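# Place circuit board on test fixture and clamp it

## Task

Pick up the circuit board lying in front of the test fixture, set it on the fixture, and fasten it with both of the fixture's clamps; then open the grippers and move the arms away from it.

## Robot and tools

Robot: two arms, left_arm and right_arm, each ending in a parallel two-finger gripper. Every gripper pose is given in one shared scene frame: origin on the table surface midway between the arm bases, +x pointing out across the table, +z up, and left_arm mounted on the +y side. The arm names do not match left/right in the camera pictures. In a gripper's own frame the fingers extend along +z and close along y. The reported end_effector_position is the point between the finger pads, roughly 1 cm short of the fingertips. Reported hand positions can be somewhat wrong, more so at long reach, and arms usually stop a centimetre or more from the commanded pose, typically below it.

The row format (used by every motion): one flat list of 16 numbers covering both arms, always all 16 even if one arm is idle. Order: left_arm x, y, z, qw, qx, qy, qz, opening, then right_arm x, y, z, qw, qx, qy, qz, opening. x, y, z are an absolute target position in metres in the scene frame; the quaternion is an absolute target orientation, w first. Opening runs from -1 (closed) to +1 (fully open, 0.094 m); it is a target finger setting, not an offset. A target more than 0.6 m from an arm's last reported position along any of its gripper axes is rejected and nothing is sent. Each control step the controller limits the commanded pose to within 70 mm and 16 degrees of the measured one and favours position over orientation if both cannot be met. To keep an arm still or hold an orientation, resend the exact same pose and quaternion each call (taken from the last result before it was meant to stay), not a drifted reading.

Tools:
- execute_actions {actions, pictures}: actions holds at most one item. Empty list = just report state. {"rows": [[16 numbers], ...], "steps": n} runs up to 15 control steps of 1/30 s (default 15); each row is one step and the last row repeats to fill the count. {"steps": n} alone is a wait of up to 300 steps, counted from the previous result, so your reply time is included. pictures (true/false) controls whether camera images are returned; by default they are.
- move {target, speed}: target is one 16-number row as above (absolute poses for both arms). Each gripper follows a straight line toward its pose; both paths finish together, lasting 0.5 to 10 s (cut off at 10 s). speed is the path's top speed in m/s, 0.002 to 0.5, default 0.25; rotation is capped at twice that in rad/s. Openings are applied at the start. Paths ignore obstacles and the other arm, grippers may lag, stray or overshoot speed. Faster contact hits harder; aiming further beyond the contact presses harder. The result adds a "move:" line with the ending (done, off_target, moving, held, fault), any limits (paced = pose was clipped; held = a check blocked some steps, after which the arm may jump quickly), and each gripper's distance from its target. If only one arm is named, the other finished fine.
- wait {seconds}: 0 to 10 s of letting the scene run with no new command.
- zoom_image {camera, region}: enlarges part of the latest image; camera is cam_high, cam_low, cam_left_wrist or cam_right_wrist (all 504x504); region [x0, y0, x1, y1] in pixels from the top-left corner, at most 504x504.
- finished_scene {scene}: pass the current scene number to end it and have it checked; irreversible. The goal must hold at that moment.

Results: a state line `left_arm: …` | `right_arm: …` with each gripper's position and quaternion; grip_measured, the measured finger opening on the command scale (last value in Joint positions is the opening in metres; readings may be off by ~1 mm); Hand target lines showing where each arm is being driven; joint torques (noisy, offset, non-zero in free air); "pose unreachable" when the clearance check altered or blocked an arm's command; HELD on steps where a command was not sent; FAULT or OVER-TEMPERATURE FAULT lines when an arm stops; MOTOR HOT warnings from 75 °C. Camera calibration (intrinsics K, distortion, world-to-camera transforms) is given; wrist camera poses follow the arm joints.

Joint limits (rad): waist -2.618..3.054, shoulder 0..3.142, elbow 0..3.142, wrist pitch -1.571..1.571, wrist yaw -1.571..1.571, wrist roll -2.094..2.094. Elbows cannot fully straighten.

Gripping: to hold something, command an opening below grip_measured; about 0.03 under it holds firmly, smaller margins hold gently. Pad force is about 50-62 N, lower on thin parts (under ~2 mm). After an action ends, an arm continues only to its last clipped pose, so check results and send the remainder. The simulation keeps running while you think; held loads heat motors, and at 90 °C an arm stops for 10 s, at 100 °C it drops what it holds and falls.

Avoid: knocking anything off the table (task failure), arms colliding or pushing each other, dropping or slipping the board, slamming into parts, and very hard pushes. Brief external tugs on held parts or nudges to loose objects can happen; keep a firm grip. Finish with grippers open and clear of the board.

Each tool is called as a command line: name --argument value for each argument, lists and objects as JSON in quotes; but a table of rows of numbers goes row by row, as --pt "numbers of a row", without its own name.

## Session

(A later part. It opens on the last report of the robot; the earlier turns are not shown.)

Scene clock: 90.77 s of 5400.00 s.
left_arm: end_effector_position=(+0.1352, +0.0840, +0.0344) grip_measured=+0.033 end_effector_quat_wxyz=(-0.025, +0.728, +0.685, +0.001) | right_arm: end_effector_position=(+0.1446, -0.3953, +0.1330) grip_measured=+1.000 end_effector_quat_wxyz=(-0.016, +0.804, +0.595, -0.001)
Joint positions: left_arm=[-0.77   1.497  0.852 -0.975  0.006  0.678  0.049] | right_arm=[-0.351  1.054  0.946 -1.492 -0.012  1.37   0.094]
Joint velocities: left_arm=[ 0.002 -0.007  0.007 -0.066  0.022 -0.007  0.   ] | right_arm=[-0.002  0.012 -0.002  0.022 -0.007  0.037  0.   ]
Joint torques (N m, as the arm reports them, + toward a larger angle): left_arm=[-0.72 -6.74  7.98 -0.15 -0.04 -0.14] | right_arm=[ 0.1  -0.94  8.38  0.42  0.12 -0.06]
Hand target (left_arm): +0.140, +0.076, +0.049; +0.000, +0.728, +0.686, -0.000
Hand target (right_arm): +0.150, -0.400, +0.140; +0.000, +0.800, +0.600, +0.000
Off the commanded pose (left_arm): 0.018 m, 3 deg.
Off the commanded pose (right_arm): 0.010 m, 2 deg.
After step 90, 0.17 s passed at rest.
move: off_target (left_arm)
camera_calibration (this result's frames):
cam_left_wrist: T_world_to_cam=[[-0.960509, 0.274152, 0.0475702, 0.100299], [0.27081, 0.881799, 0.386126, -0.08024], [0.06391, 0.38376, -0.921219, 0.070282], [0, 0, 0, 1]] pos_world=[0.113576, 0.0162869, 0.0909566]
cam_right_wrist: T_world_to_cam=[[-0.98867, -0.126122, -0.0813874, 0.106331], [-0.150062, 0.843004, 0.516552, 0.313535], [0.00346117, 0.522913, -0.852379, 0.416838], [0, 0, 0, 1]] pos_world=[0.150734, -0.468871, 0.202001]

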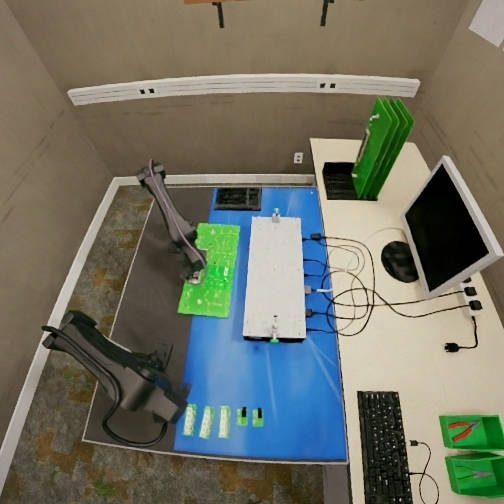

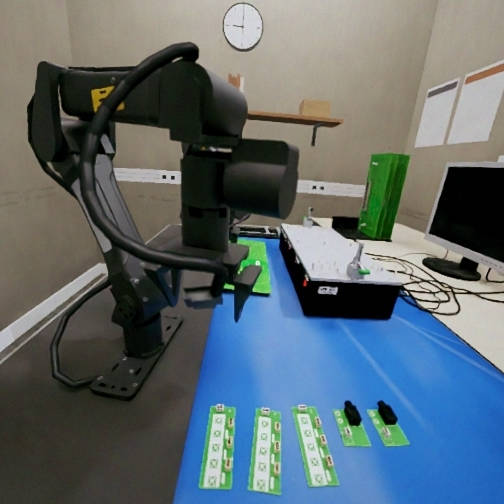

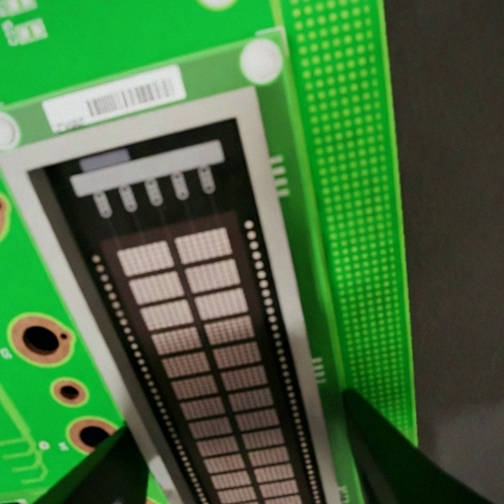

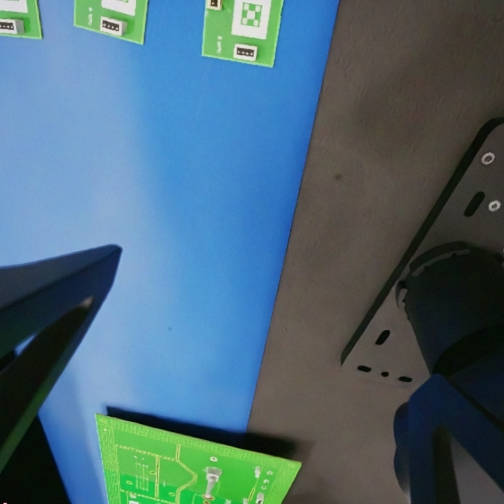

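move --target '[0.16,0.076,0.17,0,0.707,0.707,0,-0.01,0.15,-0.40,0.14,0,0.8,0.6,0,1]' --speed 0.08

move --target '[0.38,0.07,0.17,0,0.707,0.707,0,-0.01,0.15,-0.40,0.14,0,0.8,0.6,0,1]' --speed 0.08

zoom_image --camera "cam_high" --region '[190,170,370,370]'

zoom_image --camera "cam_low" --region '[240,180,440,330]'

Scene clock: 106.73 s of 5400.00 s.
left_arm: end_effector_position=(+0.1565, +0.0750, +0.1591) grip_measured=+0.033 end_effector_quat_wxyz=(-0.014, +0.709, +0.705, -0.003) | right_arm: end_effector_position=(+0.1446, -0.3953, +0.1330) grip_measured=+1.000 end_effector_quat_wxyz=(-0.016, +0.804, +0.595, -0.001)
Joint positions: left_arm=[-0.717  1.479  1.342 -1.46   0.009  0.678  0.049] | right_arm=[-0.351  1.054  0.946 -1.492 -0.012  1.37   0.094]
Joint velocities: left_arm=[ 0.002 -0.017  0.007 -0.007 -0.007  0.037 -0.   ] | right_arm=[-0.012  0.007 -0.007 -0.007 -0.066  0.081  0.   ]
Joint torques (N m, as the arm reports them, + toward a larger angle): left_arm=[ 0.87 -5.34  8.42 -0.08 -0.13  0.01] | right_arm=[ 0.11 -0.93  8.38  0.43  0.12 -0.05]
Hand target (left_arm): +0.161, +0.075, +0.170; +0.000, +0.707, +0.707, +0.000
Hand target (right_arm): +0.150, -0.400, +0.140; +0.000, +0.800, +0.600, +0.000
Off the commanded pose (left_arm): 0.011 m, 2 deg.
Off the commanded pose (right_arm): 0.010 m, 2 deg.
After step 90, 10.70 s passed at rest.
move: off_target (left_arm)
camera_calibration (this result's frames):
cam_left_wrist: T_world_to_cam=[[-0.974177, 0.223529, 0.0318426, 0.12567], [0.219205, 0.90253, 0.37066, -0.117261], [0.0541144, 0.368068, -0.928223, 0.191106], [0, 0, 0, 1]] pos_world=[0.137787, 0.00740042, 0.216851]
cam_right_wrist: T_world_to_cam=[[-0.98867, -0.126122, -0.0813874, 0.106331], [-0.150062, 0.843004, 0.516552, 0.313535], [0.00346117, 0.522913, -0.852379, 0.416838], [0, 0, 0, 1]] pos_world=[0.150734, -0.468871, 0.202001]

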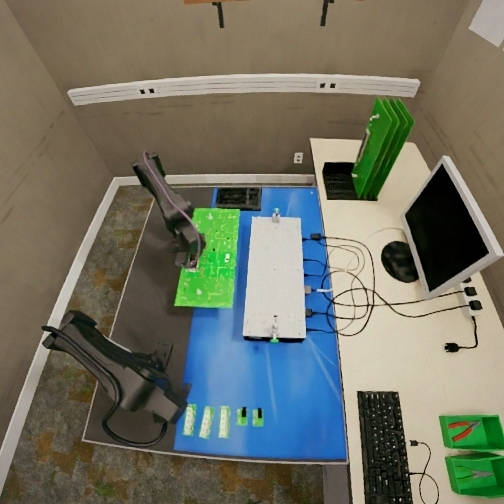

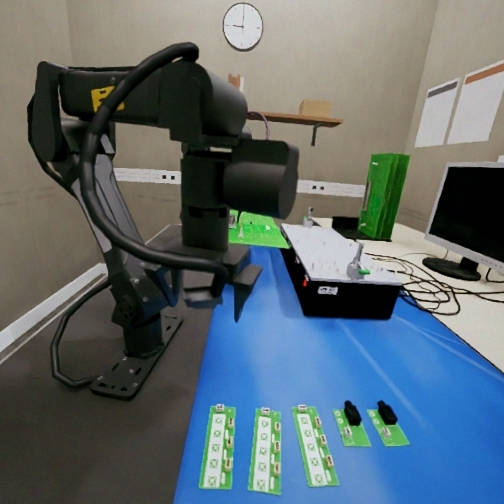

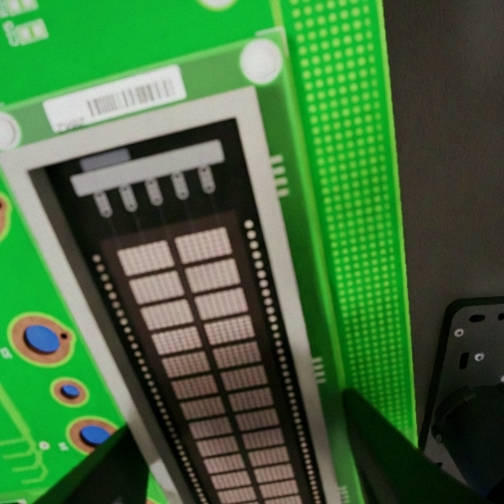

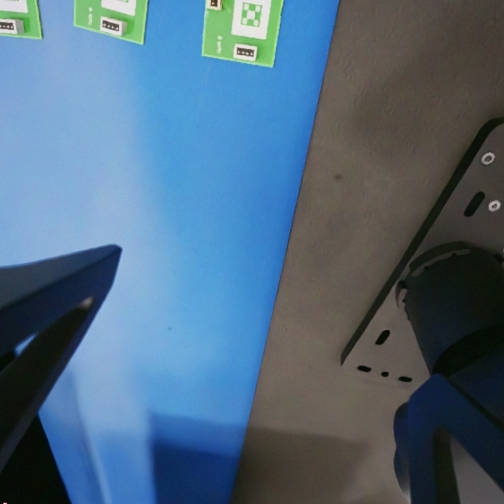

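Scene clock: 109.83 s of 5400.00 s.
left_arm: end_effector_position=(+0.3535, +0.0474, +0.1645) grip_measured=+0.037 end_effector_quat_wxyz=(+0.032, +0.650, +0.756, -0.065) | right_arm: end_effector_position=(+0.1446, -0.3953, +0.1330) grip_measured=+1.000 end_effector_quat_wxyz=(-0.016, +0.804, +0.595, -0.001)
Joint positions: left_arm=[-0.317  2.105  2.127 -1.556  0.141  0.918  0.049] | right_arm=[-0.351  1.054  0.946 -1.492 -0.012  1.37   0.094]
Joint velocities: left_arm=[-0.022  0.007  0.007 -0.037  0.037 -0.051  0.   ] | right_arm=[-0.017 -0.002  0.007 -0.022 -0.066  0.007  0.   ]
Joint torques (N m, as the arm reports them, + toward a larger angle): left_arm=[ 2.98 -8.92  9.13  0.18 -1.35  1.61] | right_arm=[ 0.1  -0.93  8.37  0.42  0.12 -0.06]
Hand target (left_arm): +0.378, +0.074, +0.172; +0.038, +0.698, +0.715, +0.006
Hand target (right_arm): +0.150, -0.400, +0.140; +0.000, +0.800, +0.600, +0.000
Off the commanded pose (left_arm): 0.035 m, 12 deg.
Off the commanded pose (right_arm): 0.010 m, 2 deg.
joint sent to its limit (left arm) — the command would take joint 4 (wrist pitch) past its lower limit, so that joint was sent only as far as its limit.
move: off_target (left_arm)
camera_calibration (this result's frames):
cam_left_wrist: T_world_to_cam=[[-0.99703, 0.0703624, 0.0313041, 0.339065], [0.0756257, 0.971322, 0.22542, -0.0660679], [-0.0145453, 0.227118, -0.973759, 0.234004], [0, 0, 0, 1]] pos_world=[0.346458, -0.0128308, 0.232143]
cam_right_wrist: T_world_to_cam=[[-0.98867, -0.126122, -0.0813874, 0.106331], [-0.150062, 0.843004, 0.516552, 0.313535], [0.00346117, 0.522913, -0.852379, 0.416838], [0, 0, 0, 1]] pos_world=[0.150734, -0.468871, 0.202001]

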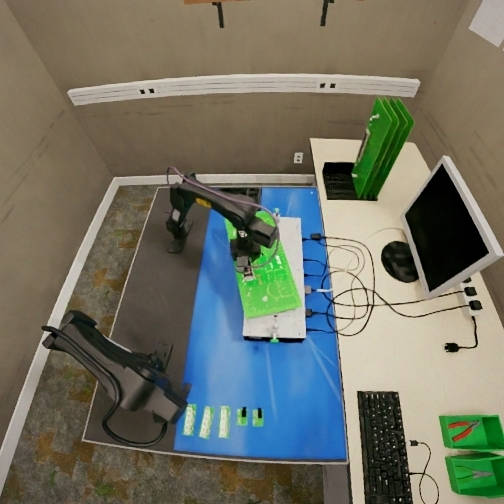

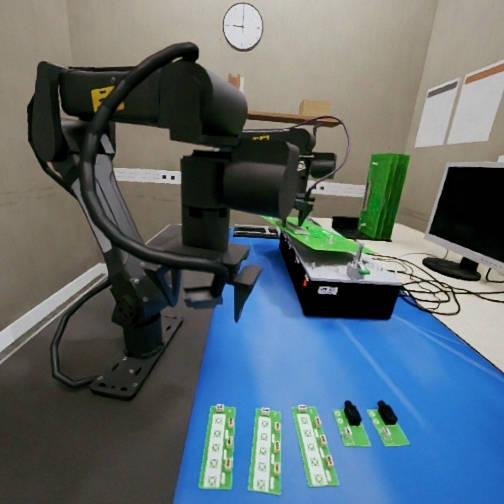

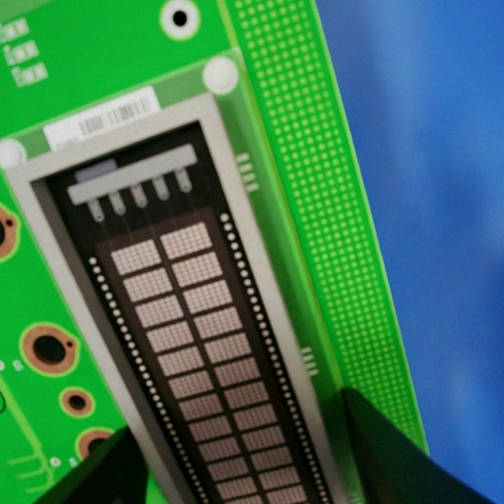

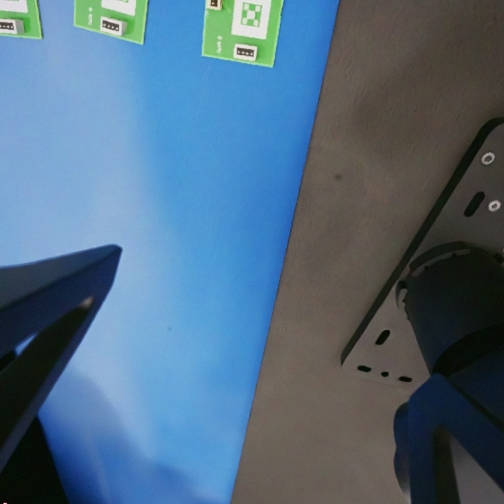

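Region (190, 170, 370, 370) of cam_high's 504x504 image, scaled by 2.520, with more detail than that image has; it fills the left 454 columns of this view, and the rest is white.

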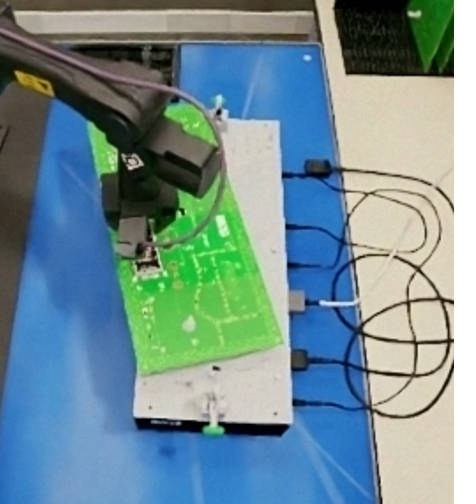

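Region (240, 180, 440, 330) of cam_low's 504x504 image, scaled by 2.520, with more detail than that image has; it fills the top 378 rows of this view, and the rest is white.

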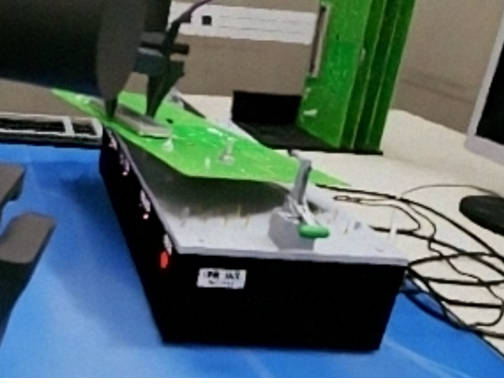

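move --target '[0.34,0.035,0.18,0.037,0.706,0.706,0.037,-0.01,0.15,-0.40,0.14,0,0.8,0.6,0,1]' --speed 0.04

Scene clock: 120.80 s of 5400.00 s.
left_arm: end_effector_position=(+0.3440, +0.0335, +0.1704) grip_measured=-0.008 end_effector_quat_wxyz=(+0.025, +0.702, +0.711, +0.032) | right_arm: end_effector_position=(+0.1446, -0.3953, +0.1330) grip_measured=+1.000 end_effector_quat_wxyz=(-0.016, +0.804, +0.595, -0.001)
Joint positions: left_arm=[-0.443  2.087  2.127 -1.552 -0.055  0.933  0.047] | right_arm=[-0.351  1.054  0.946 -1.492 -0.012  1.37   0.094]
Joint velocities: left_arm=[ 0.002  0.002 -0.007 -0.022 -0.051  0.066 -0.   ] | right_arm=[-0.007 -0.002 -0.017 -0.066 -0.037  0.11   0.   ]
Joint torques (N m, as the arm reports them, + toward a larger angle): left_arm=[ -0.52 -11.89   5.12   0.29  -0.12   0.01] | right_arm=[ 0.1  -0.93  8.38  0.43  0.12 -0.05]
Hand target (left_arm): +0.340, +0.034, +0.180; +0.036, +0.706, +0.706, +0.037
Hand target (right_arm): +0.150, -0.400, +0.140; +0.000, +0.800, +0.600, +0.000
Off the commanded pose (left_arm): 0.010 m, 2 deg.
Off the commanded pose (right_arm): 0.010 m, 2 deg.
After step 90, 4.57 s passed at rest.
move: done
camera_calibration (this result's frames):
cam_left_wrist: T_world_to_cam=[[-0.976232, 0.204769, -0.0710026, 0.33612], [0.162505, 0.908352, 0.385343, -0.108281], [0.143402, 0.364645, -0.920038, 0.174739], [0, 0, 0, 1]] pos_world=[0.320669, -0.0341878, 0.226357]
cam_right_wrist: T_world_to_cam=[[-0.98867, -0.126122, -0.0813874, 0.106331], [-0.150062, 0.843004, 0.516552, 0.313535], [0.00346117, 0.522913, -0.852379, 0.416838], [0, 0, 0, 1]] pos_world=[0.150734, -0.468871, 0.202001]

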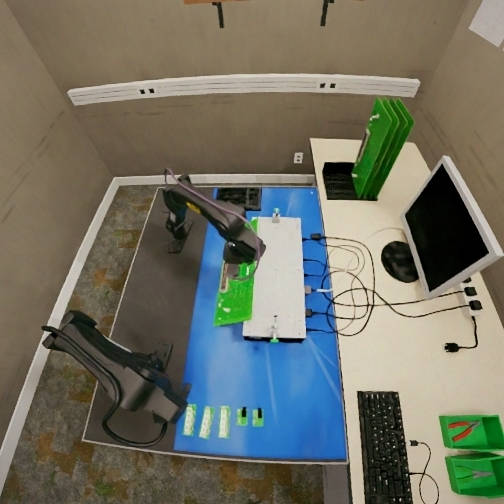

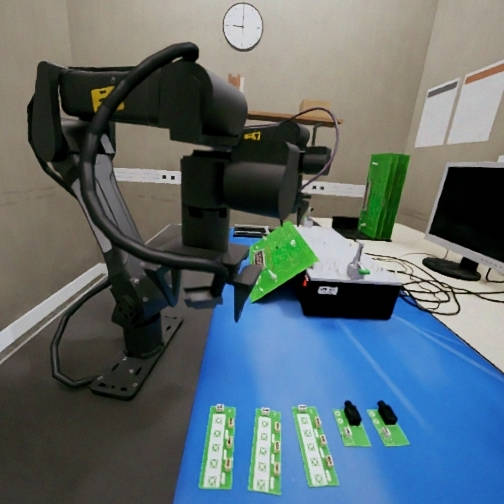

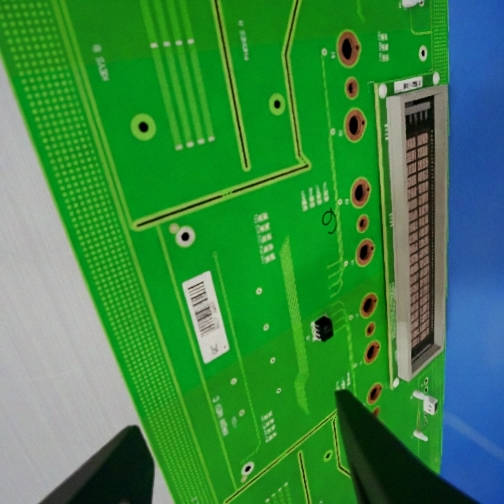

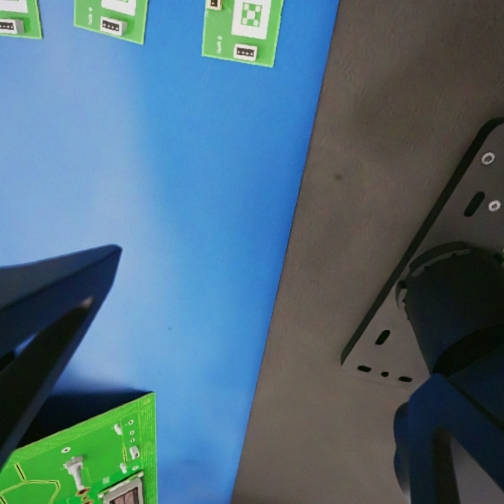

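move --target '[0.225,0.056,0.11,0.183,0.683,0.683,0.183,0.4,0.15,-0.40,0.14,0,0.8,0.6,0,1]' --speed 0.15

move --target '[0.243,0.058,0.065,0.183,0.683,0.683,0.183,0.4,0.15,-0.40,0.14,0,0.8,0.6,0,1]' --speed 0.05

zoom_image --camera "cam_low" --region '[200,180,360,330]'

Scene clock: 138.10 s of 5400.00 s.
left_arm: end_effector_position=(+0.2249, +0.0526, +0.1067) grip_measured=+0.398 end_effector_quat_wxyz=(+0.171, +0.687, +0.682, +0.183) | right_arm: end_effector_position=(+0.1446, -0.3953, +0.1330) grip_measured=+1.000 end_effector_quat_wxyz=(-0.016, +0.804, +0.595, -0.001)
Joint positions: left_arm=[-0.842  1.436  0.996 -0.864 -0.435  0.613  0.066] | right_arm=[-0.351  1.054  0.946 -1.492 -0.012  1.37   0.094]
Joint velocities: left_arm=[-0.002 -0.012 -0.002  0.066  0.022 -0.037  0.   ] | right_arm=[-0.007 -0.002  0.007 -0.022  0.007 -0.022  0.   ]
Joint torques (N m, as the arm reports them, + toward a larger angle): left_arm=[-0.4  -6.51  5.48  0.6  -0.4  -0.14] | right_arm=[ 0.11 -0.93  8.38  0.42  0.12 -0.06]
Hand target (left_arm): +0.224, +0.055, +0.110; +0.182, +0.682, +0.684, +0.185
Hand target (right_arm): +0.150, -0.400, +0.140; +0.000, +0.800, +0.600, +0.000
Off the commanded pose (left_arm): 0.005 m, 1 deg.
Off the commanded pose (right_arm): 0.010 m, 2 deg.
After step 90, 12.23 s passed at rest.
move: done
camera_calibration (this result's frames):
cam_left_wrist: T_world_to_cam=[[-0.856005, 0.227783, -0.46408, 0.225104], [0.00603204, 0.902036, 0.431618, -0.0511382], [0.516933, 0.366668, -0.773521, 0.0264528], [0, 0, 0, 1]] pos_world=[0.179325, -0.0148459, 0.147001]
cam_right_wrist: T_world_to_cam=[[-0.98867, -0.126122, -0.0813874, 0.106331], [-0.150062, 0.843004, 0.516552, 0.313535], [0.00346117, 0.522913, -0.852379, 0.416838], [0, 0, 0, 1]] pos_world=[0.150734, -0.468871, 0.202001]

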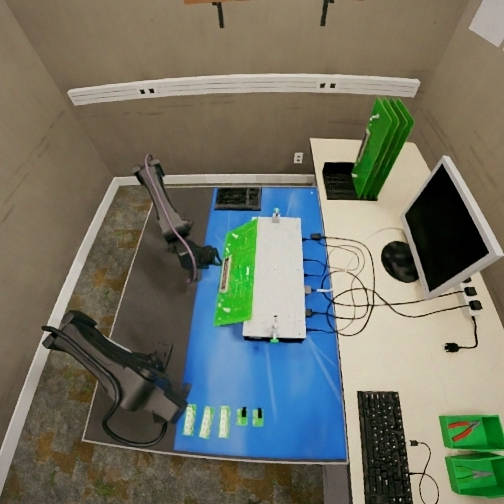

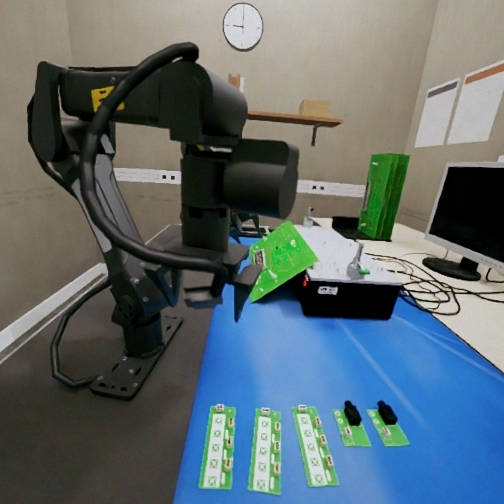

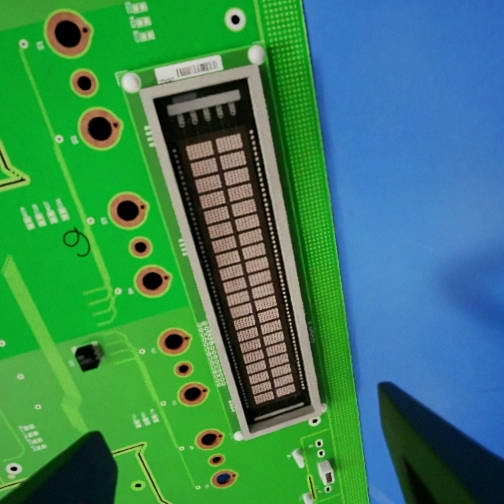

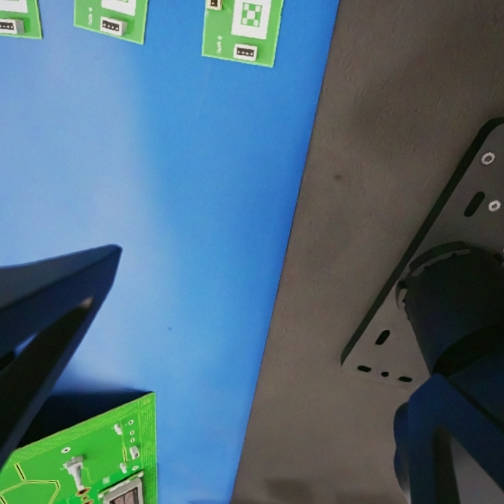

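Scene clock: 139.53 s of 5400.00 s.
left_arm: end_effector_position=(+0.2438, +0.0544, +0.0747) grip_measured=+0.398 end_effector_quat_wxyz=(+0.197, +0.679, +0.683, +0.182) | right_arm: end_effector_position=(+0.1446, -0.3953, +0.1330) grip_measured=+1.000 end_effector_quat_wxyz=(-0.016, +0.804, +0.595, -0.001)
Joint positions: left_arm=[-0.781  1.46   0.865 -0.629 -0.427  0.677  0.066] | right_arm=[-0.351  1.054  0.946 -1.492 -0.012  1.37   0.094]
Joint velocities: left_arm=[ 0.012  0.027  0.002 -0.007  0.007  0.051  0.   ] | right_arm=[-0.022 -0.012  0.002 -0.022 -0.022 -0.081  0.   ]
Joint torques (N m, as the arm reports them, + toward a larger angle): left_arm=[ 0.86 -3.57  5.62  0.68 -0.24  0.01] | right_arm=[ 0.12 -0.93  8.37  0.42  0.12 -0.06]
Hand target (left_arm): +0.242, +0.059, +0.065; +0.183, +0.683, +0.683, +0.183
Hand target (right_arm): +0.150, -0.400, +0.140; +0.000, +0.800, +0.600, +0.000
Off the commanded pose (left_arm): 0.010 m, 2 deg.
Off the commanded pose (right_arm): 0.010 m, 2 deg.
move: done
camera_calibration (this result's frames):
cam_left_wrist: T_world_to_cam=[[-0.838663, 0.206801, -0.503862, 0.225929], [-0.0117681, 0.918015, 0.396371, -0.0329595], [0.544523, 0.338351, -0.767472, -0.0144211], [0, 0, 0, 1]] pos_world=[0.196943, -0.0115857, 0.115833]
cam_right_wrist: T_world_to_cam=[[-0.98867, -0.126122, -0.0813874, 0.106331], [-0.150062, 0.843004, 0.516552, 0.313535], [0.00346117, 0.522913, -0.852379, 0.416838], [0, 0, 0, 1]] pos_world=[0.150734, -0.468871, 0.202001]

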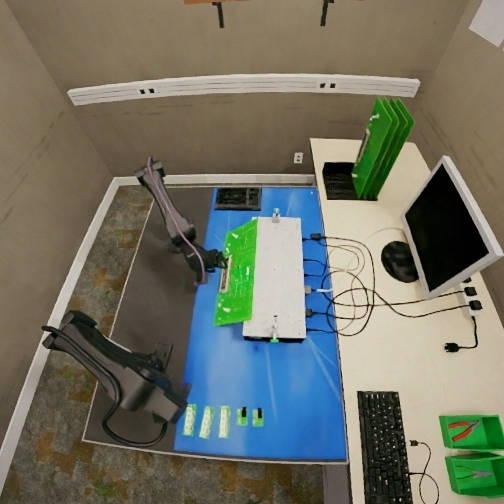

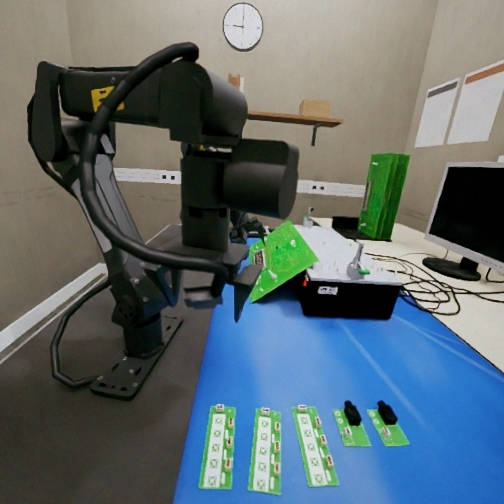

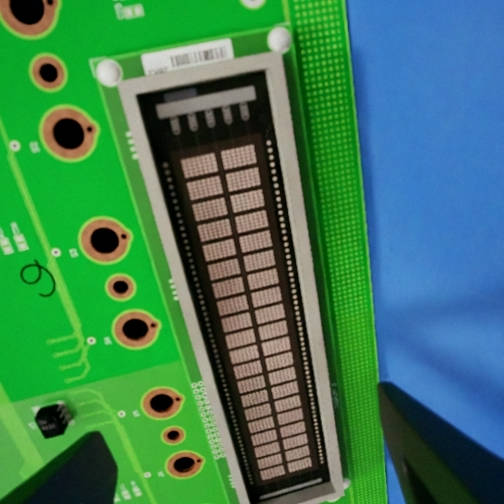

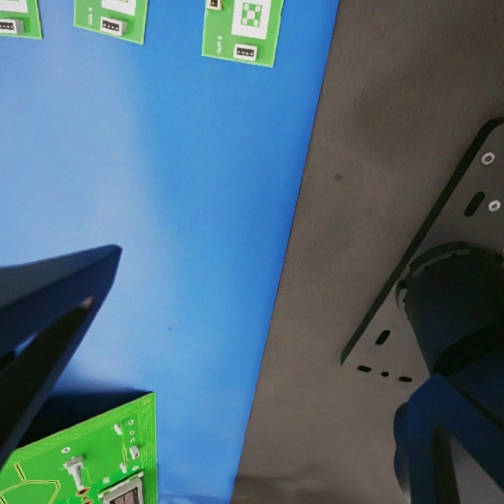

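Region (200, 180, 360, 330) of cam_low's 504x504 image, scaled by 3.150, with more detail than that image has; it fills the top 472 rows of this view, and the rest is white.

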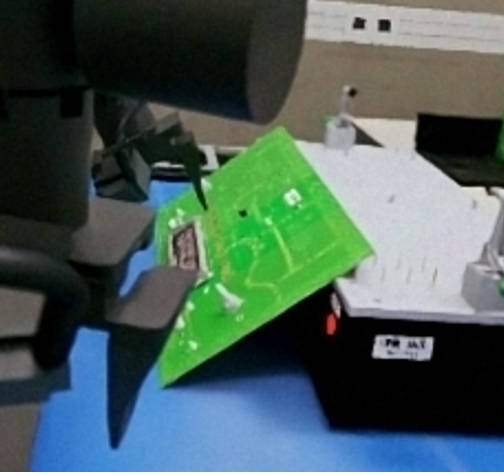

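move --target '[0.250,0.060,0.042,0.21,0.675,0.675,0.21,0.4,0.15,-0.40,0.14,0,0.8,0.6,0,1]' --speed 0.03

zoom_image --camera "cam_low" --region '[200,180,360,330]'

Scene clock: 148.27 s of 5400.00 s.
left_arm: end_effector_position=(+0.2524, +0.0559, +0.0514) grip_measured=+0.398 end_effector_quat_wxyz=(+0.223, +0.669, +0.679, +0.203) | right_arm: end_effector_position=(+0.1446, -0.3953, +0.1330) grip_measured=+1.000 end_effector_quat_wxyz=(-0.016, +0.804, +0.595, -0.001)
Joint positions: left_arm=[-0.781  1.49   0.756 -0.435 -0.476  0.69   0.066] | right_arm=[-0.351  1.054  0.946 -1.492 -0.012  1.37   0.094]
Joint velocities: left_arm=[ 0.012  0.002 -0.002  0.022 -0.051  0.022  0.001] | right_arm=[ 0.007  0.002 -0.007 -0.022  0.007 -0.066  0.   ]
Joint torques (N m, as the arm reports them, + toward a larger angle): left_arm=[-0.41 -3.59  5.12  0.75 -0.37  0.04] | right_arm=[ 0.1  -0.93  8.38  0.43  0.13 -0.06]
Hand target (left_arm): +0.249, +0.061, +0.043; +0.210, +0.675, +0.675, +0.210
Hand target (right_arm): +0.150, -0.400, +0.140; +0.000, +0.800, +0.600, +0.000
Off the commanded pose (left_arm): 0.011 m, 2 deg.
Off the commanded pose (right_arm): 0.010 m, 2 deg.
After step 90, 4.13 s passed at rest.
move: off_target (left_arm)
camera_calibration (this result's frames):
cam_left_wrist: T_world_to_cam=[[-0.803514, 0.195128, -0.562397, 0.215912], [-0.0450936, 0.922085, 0.384352, -0.0162205], [0.593575, 0.334193, -0.732109, -0.051376], [0, 0, 0, 1]] pos_world=[0.203253, -0.0100045, 0.09005]
cam_right_wrist: T_world_to_cam=[[-0.98867, -0.126122, -0.0813874, 0.106331], [-0.150062, 0.843004, 0.516552, 0.313535], [0.00346117, 0.522913, -0.852379, 0.416838], [0, 0, 0, 1]] pos_world=[0.150734, -0.468871, 0.202001]

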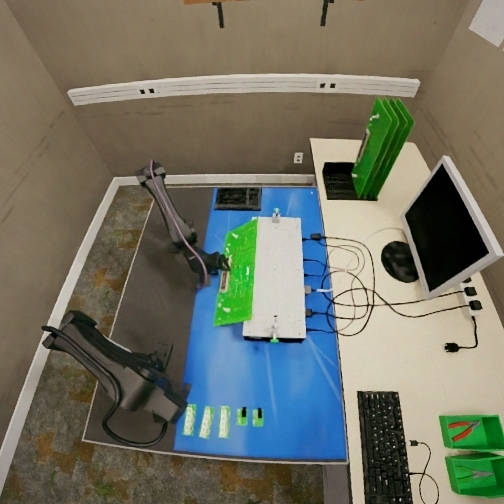

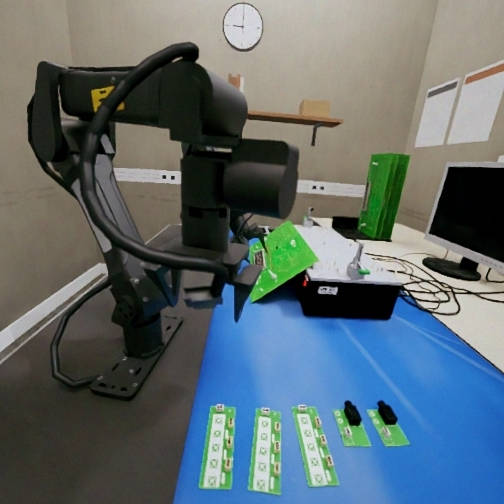

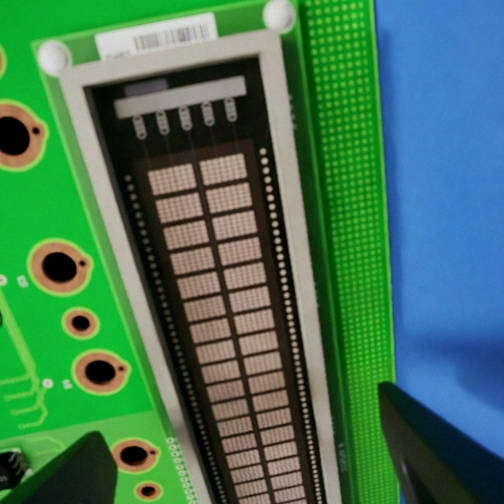

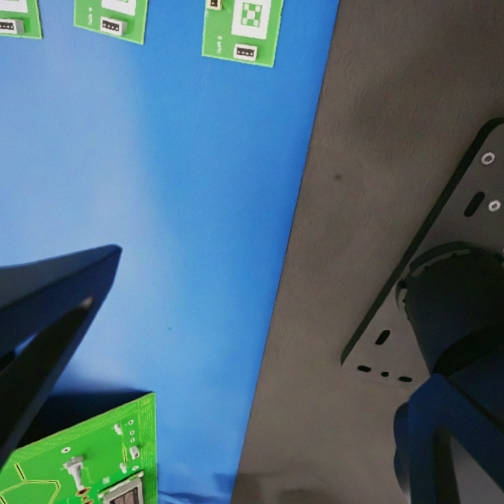

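Region (200, 180, 360, 330) of cam_low's 504x504 image, scaled by 3.150, with more detail than that image has; it fills the top 472 rows of this view, and the rest is white.

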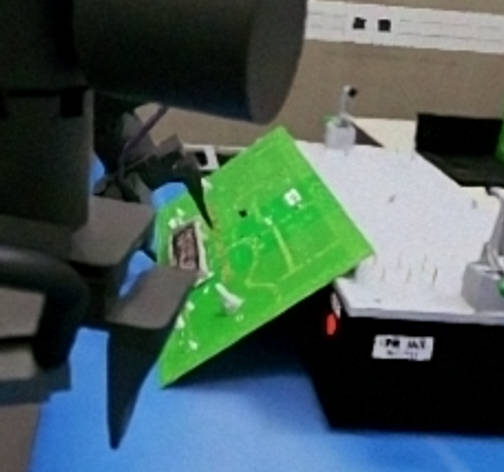

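Roughly centred; ~12 mm further along the approach.

move --target '[0.257,0.060,0.031,0.21,0.675,0.675,0.21,0.3,0.15,-0.40,0.14,0,0.8,0.6,0,1]' --speed 0.02

Scene clock: 154.33 s of 5400.00 s.
left_arm: end_effector_position=(+0.2583, +0.0537, +0.0411) grip_measured=+0.302 end_effector_quat_wxyz=(+0.225, +0.672, +0.675, +0.206) | right_arm: end_effector_position=(+0.1446, -0.3953, +0.1330) grip_measured=+1.000 end_effector_quat_wxyz=(-0.016, +0.804, +0.595, -0.001)
Joint positions: left_arm=[-0.77   1.531  0.741 -0.369 -0.476  0.714  0.061] | right_arm=[-0.351  1.054  0.946 -1.492 -0.012  1.37   0.094]
Joint velocities: left_arm=[-0.002 -0.007  0.002  0.066  0.007  0.007 -0.001] | right_arm=[ 0.012  0.002  0.017 -0.022 -0.066  0.051  0.   ]
Joint torques (N m, as the arm reports them, + toward a larger angle): left_arm=[ 0.66 -3.72  4.98  0.84 -0.25  0.03] | right_arm=[ 0.11 -0.93  8.38  0.42  0.12 -0.06]
Hand target (left_arm): +0.257, +0.060, +0.031; +0.210, +0.675, +0.675, +0.210
Hand target (right_arm): +0.150, -0.400, +0.140; +0.000, +0.800, +0.600, +0.000
Off the commanded pose (left_arm): 0.012 m, 2 deg.
Off the commanded pose (right_arm): 0.010 m, 2 deg.
After step 90, 1.70 s passed at rest.
move: off_target (left_arm)
camera_calibration (this result's frames):
cam_left_wrist: T_world_to_cam=[[-0.797699, 0.204145, -0.567452, 0.213507], [-0.0405066, 0.920698, 0.388169, -0.0111891], [0.601694, 0.332627, -0.72617, -0.063921], [0, 0, 0, 1]] pos_world=[0.208322, -0.0120226, 0.0790809]
cam_right_wrist: T_world_to_cam=[[-0.98867, -0.126122, -0.0813874, 0.106331], [-0.150062, 0.843004, 0.516552, 0.313535], [0.00346117, 0.522913, -0.852379, 0.416838], [0, 0, 0, 1]] pos_world=[0.150734, -0.468871, 0.202001]

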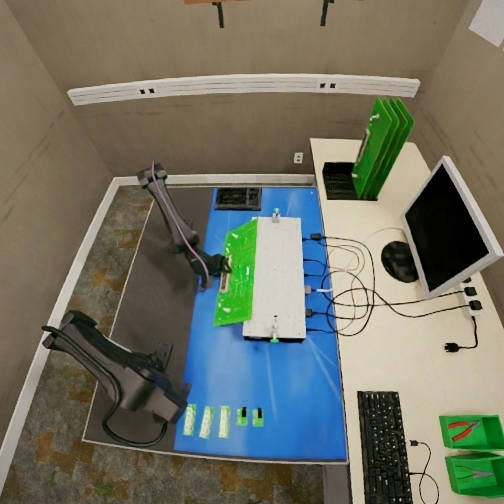

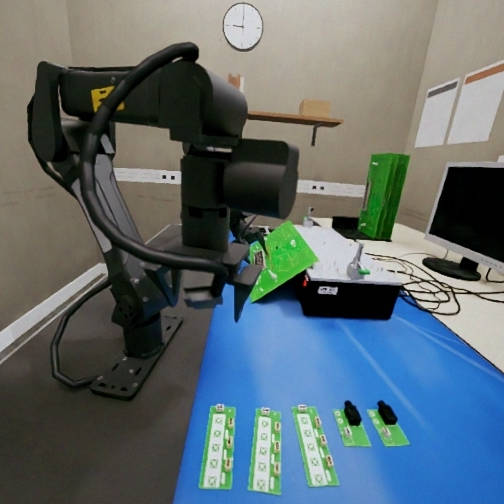

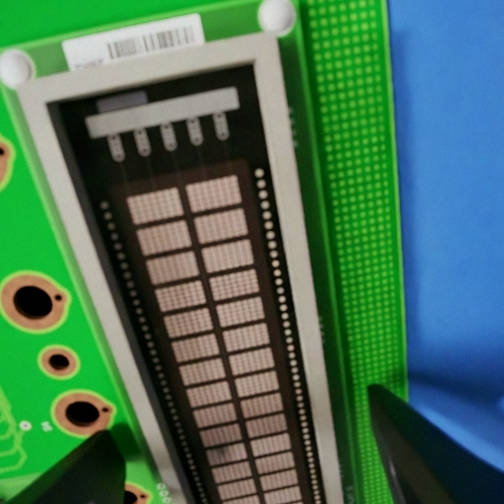

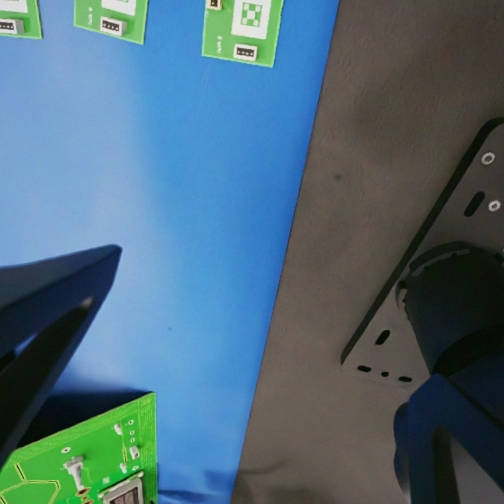

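move --target '[0.260,0.060,0.024,0.21,0.675,0.675,0.21,0.25,0.15,-0.40,0.14,0,0.8,0.6,0,1]' --speed 0.015

move --target '[0.260,0.060,0.024,0.21,0.675,0.675,0.21,-0.2,0.15,-0.40,0.14,0,0.8,0.6,0,1]' --speed 0.015

Scene clock: 161.77 s of 5400.00 s.
left_arm: end_effector_position=(+0.2629, +0.0505, +0.0433) grip_measured=+0.252 end_effector_quat_wxyz=(+0.236, +0.668, +0.675, +0.206) | right_arm: end_effector_position=(+0.1446, -0.3953, +0.1330) grip_measured=+1.000 end_effector_quat_wxyz=(-0.016, +0.804, +0.595, -0.001)
Joint positions: left_arm=[-0.765  1.533  0.741 -0.341 -0.477  0.722  0.059] | right_arm=[-0.351  1.054  0.946 -1.492 -0.012  1.37   0.094]
Joint velocities: left_arm=[-0.012 -0.022 -0.007 -0.022  0.022  0.007 -0.001] | right_arm=[ 0.007 -0.002  0.002  0.037 -0.051 -0.007  0.   ]
Joint torques (N m, as the arm reports them, + toward a larger angle): left_arm=[ 1.14 -2.48  4.35  0.97 -0.24  0.02] | right_arm=[ 0.11 -0.93  8.36  0.42  0.12 -0.06]
Hand target (left_arm): +0.259, +0.061, +0.025; +0.210, +0.675, +0.675, +0.210
Hand target (right_arm): +0.150, -0.400, +0.140; +0.000, +0.800, +0.600, +0.000
Off the commanded pose (left_arm): 0.022 m, 3 deg.
Off the commanded pose (right_arm): 0.010 m, 2 deg.
After step 90, 2.97 s passed at rest.
move: off_target (left_arm)
camera_calibration (this result's frames):
cam_left_wrist: T_world_to_cam=[[-0.788118, 0.195409, -0.583683, 0.217678], [-0.0461306, 0.926851, 0.372584, -0.00707782], [0.613794, 0.320565, -0.721453, -0.0668229], [0, 0, 0, 1]] pos_world=[0.212245, -0.014555, 0.0814826]
cam_right_wrist: T_world_to_cam=[[-0.98867, -0.126122, -0.0813874, 0.106331], [-0.150062, 0.843004, 0.516552, 0.313535], [0.00346117, 0.522913, -0.852379, 0.416838], [0, 0, 0, 1]] pos_world=[0.150734, -0.468871, 0.202001]

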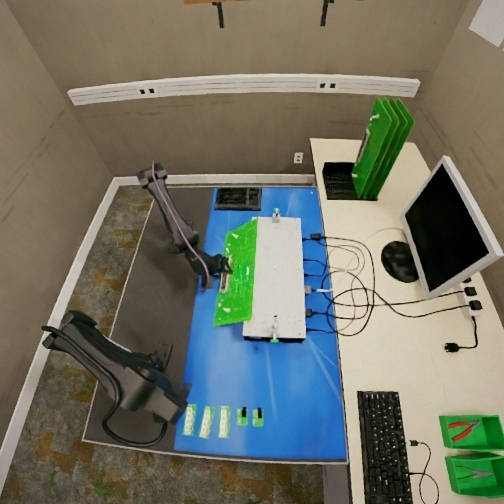

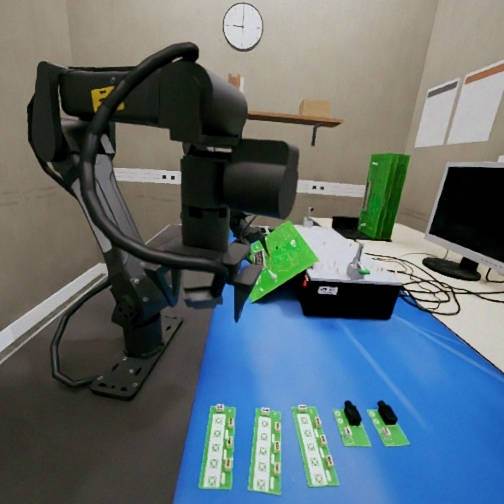

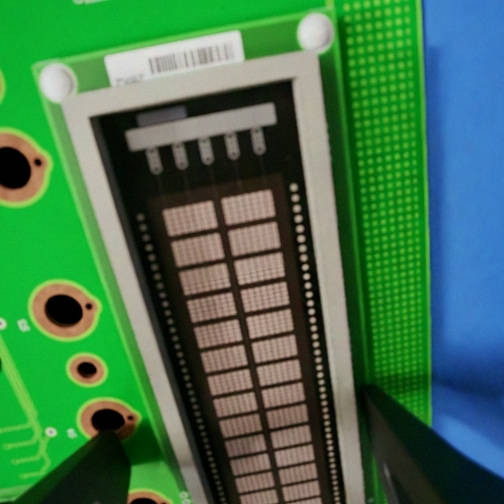

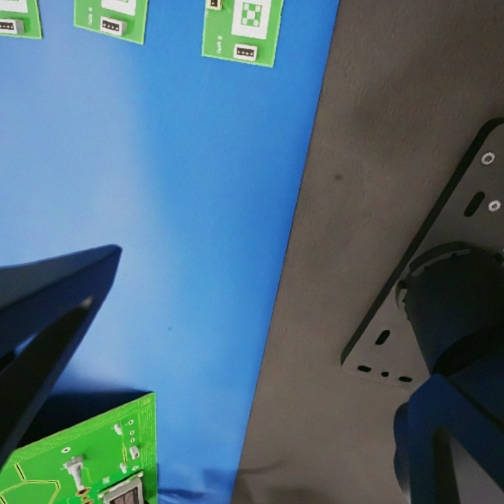

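Scene clock: 163.80 s of 5400.00 s.
left_arm: end_effector_position=(+0.2616, +0.0504, +0.0419) grip_measured=-0.067 end_effector_quat_wxyz=(+0.233, +0.670, +0.674, +0.203) | right_arm: end_effector_position=(+0.1446, -0.3953, +0.1330) grip_measured=+1.000 end_effector_quat_wxyz=(-0.016, +0.804, +0.595, -0.001)
Joint positions: left_arm=[-0.765  1.535  0.741 -0.344 -0.471  0.723  0.044] | right_arm=[-0.351  1.054  0.946 -1.492 -0.012  1.37   0.094]
Joint velocities: left_arm=[-0.007  0.012 -0.012 -0.022 -0.022 -0.081  0.001] | right_arm=[-0.002  0.002 -0.002 -0.022 -0.007 -0.037  0.   ]
Joint torques (N m, as the arm reports them, + toward a larger angle): left_arm=[ 1.16 -2.6   4.28  0.98 -0.28  0.04] | right_arm=[ 0.11 -0.94  8.38  0.42  0.12 -0.06]
Hand target (left_arm): +0.259, +0.060, +0.025; +0.210, +0.676, +0.675, +0.209
Hand target (right_arm): +0.150, -0.400, +0.140; +0.000, +0.800, +0.600, +0.000
Off the commanded pose (left_arm): 0.020 m, 3 deg.
Off the commanded pose (right_arm): 0.010 m, 2 deg.
move: off_target (left_arm)
camera_calibration (this result's frames):
cam_left_wrist: T_world_to_cam=[[-0.791814, 0.199135, -0.577388, 0.216368], [-0.0399877, 0.926424, 0.374352, -0.0081724], [0.609452, 0.319505, -0.725592, -0.0656852], [0, 0, 0, 1]] pos_world=[0.211028, -0.0145285, 0.0803268]
cam_right_wrist: T_world_to_cam=[[-0.98867, -0.126122, -0.0813874, 0.106331], [-0.150062, 0.843004, 0.516552, 0.313535], [0.00346117, 0.522913, -0.852379, 0.416838], [0, 0, 0, 1]] pos_world=[0.150734, -0.468871, 0.202001]

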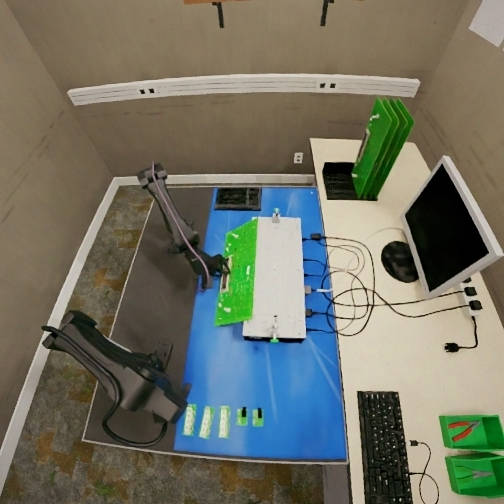

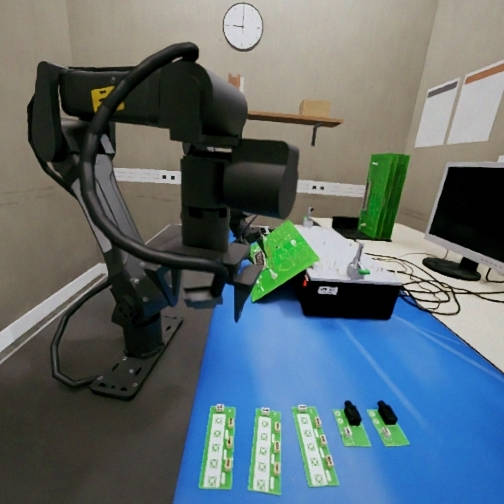

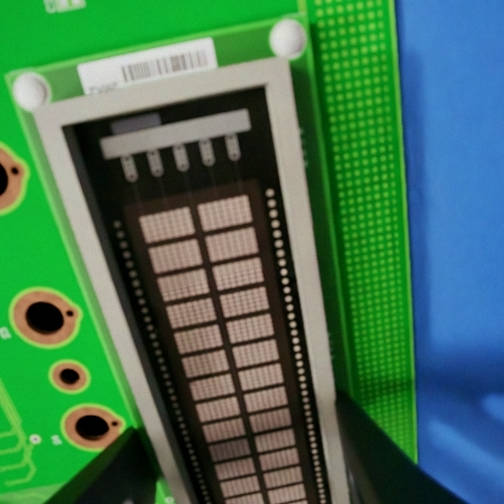

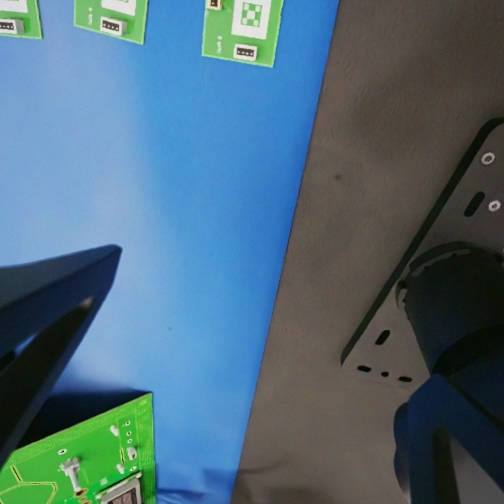

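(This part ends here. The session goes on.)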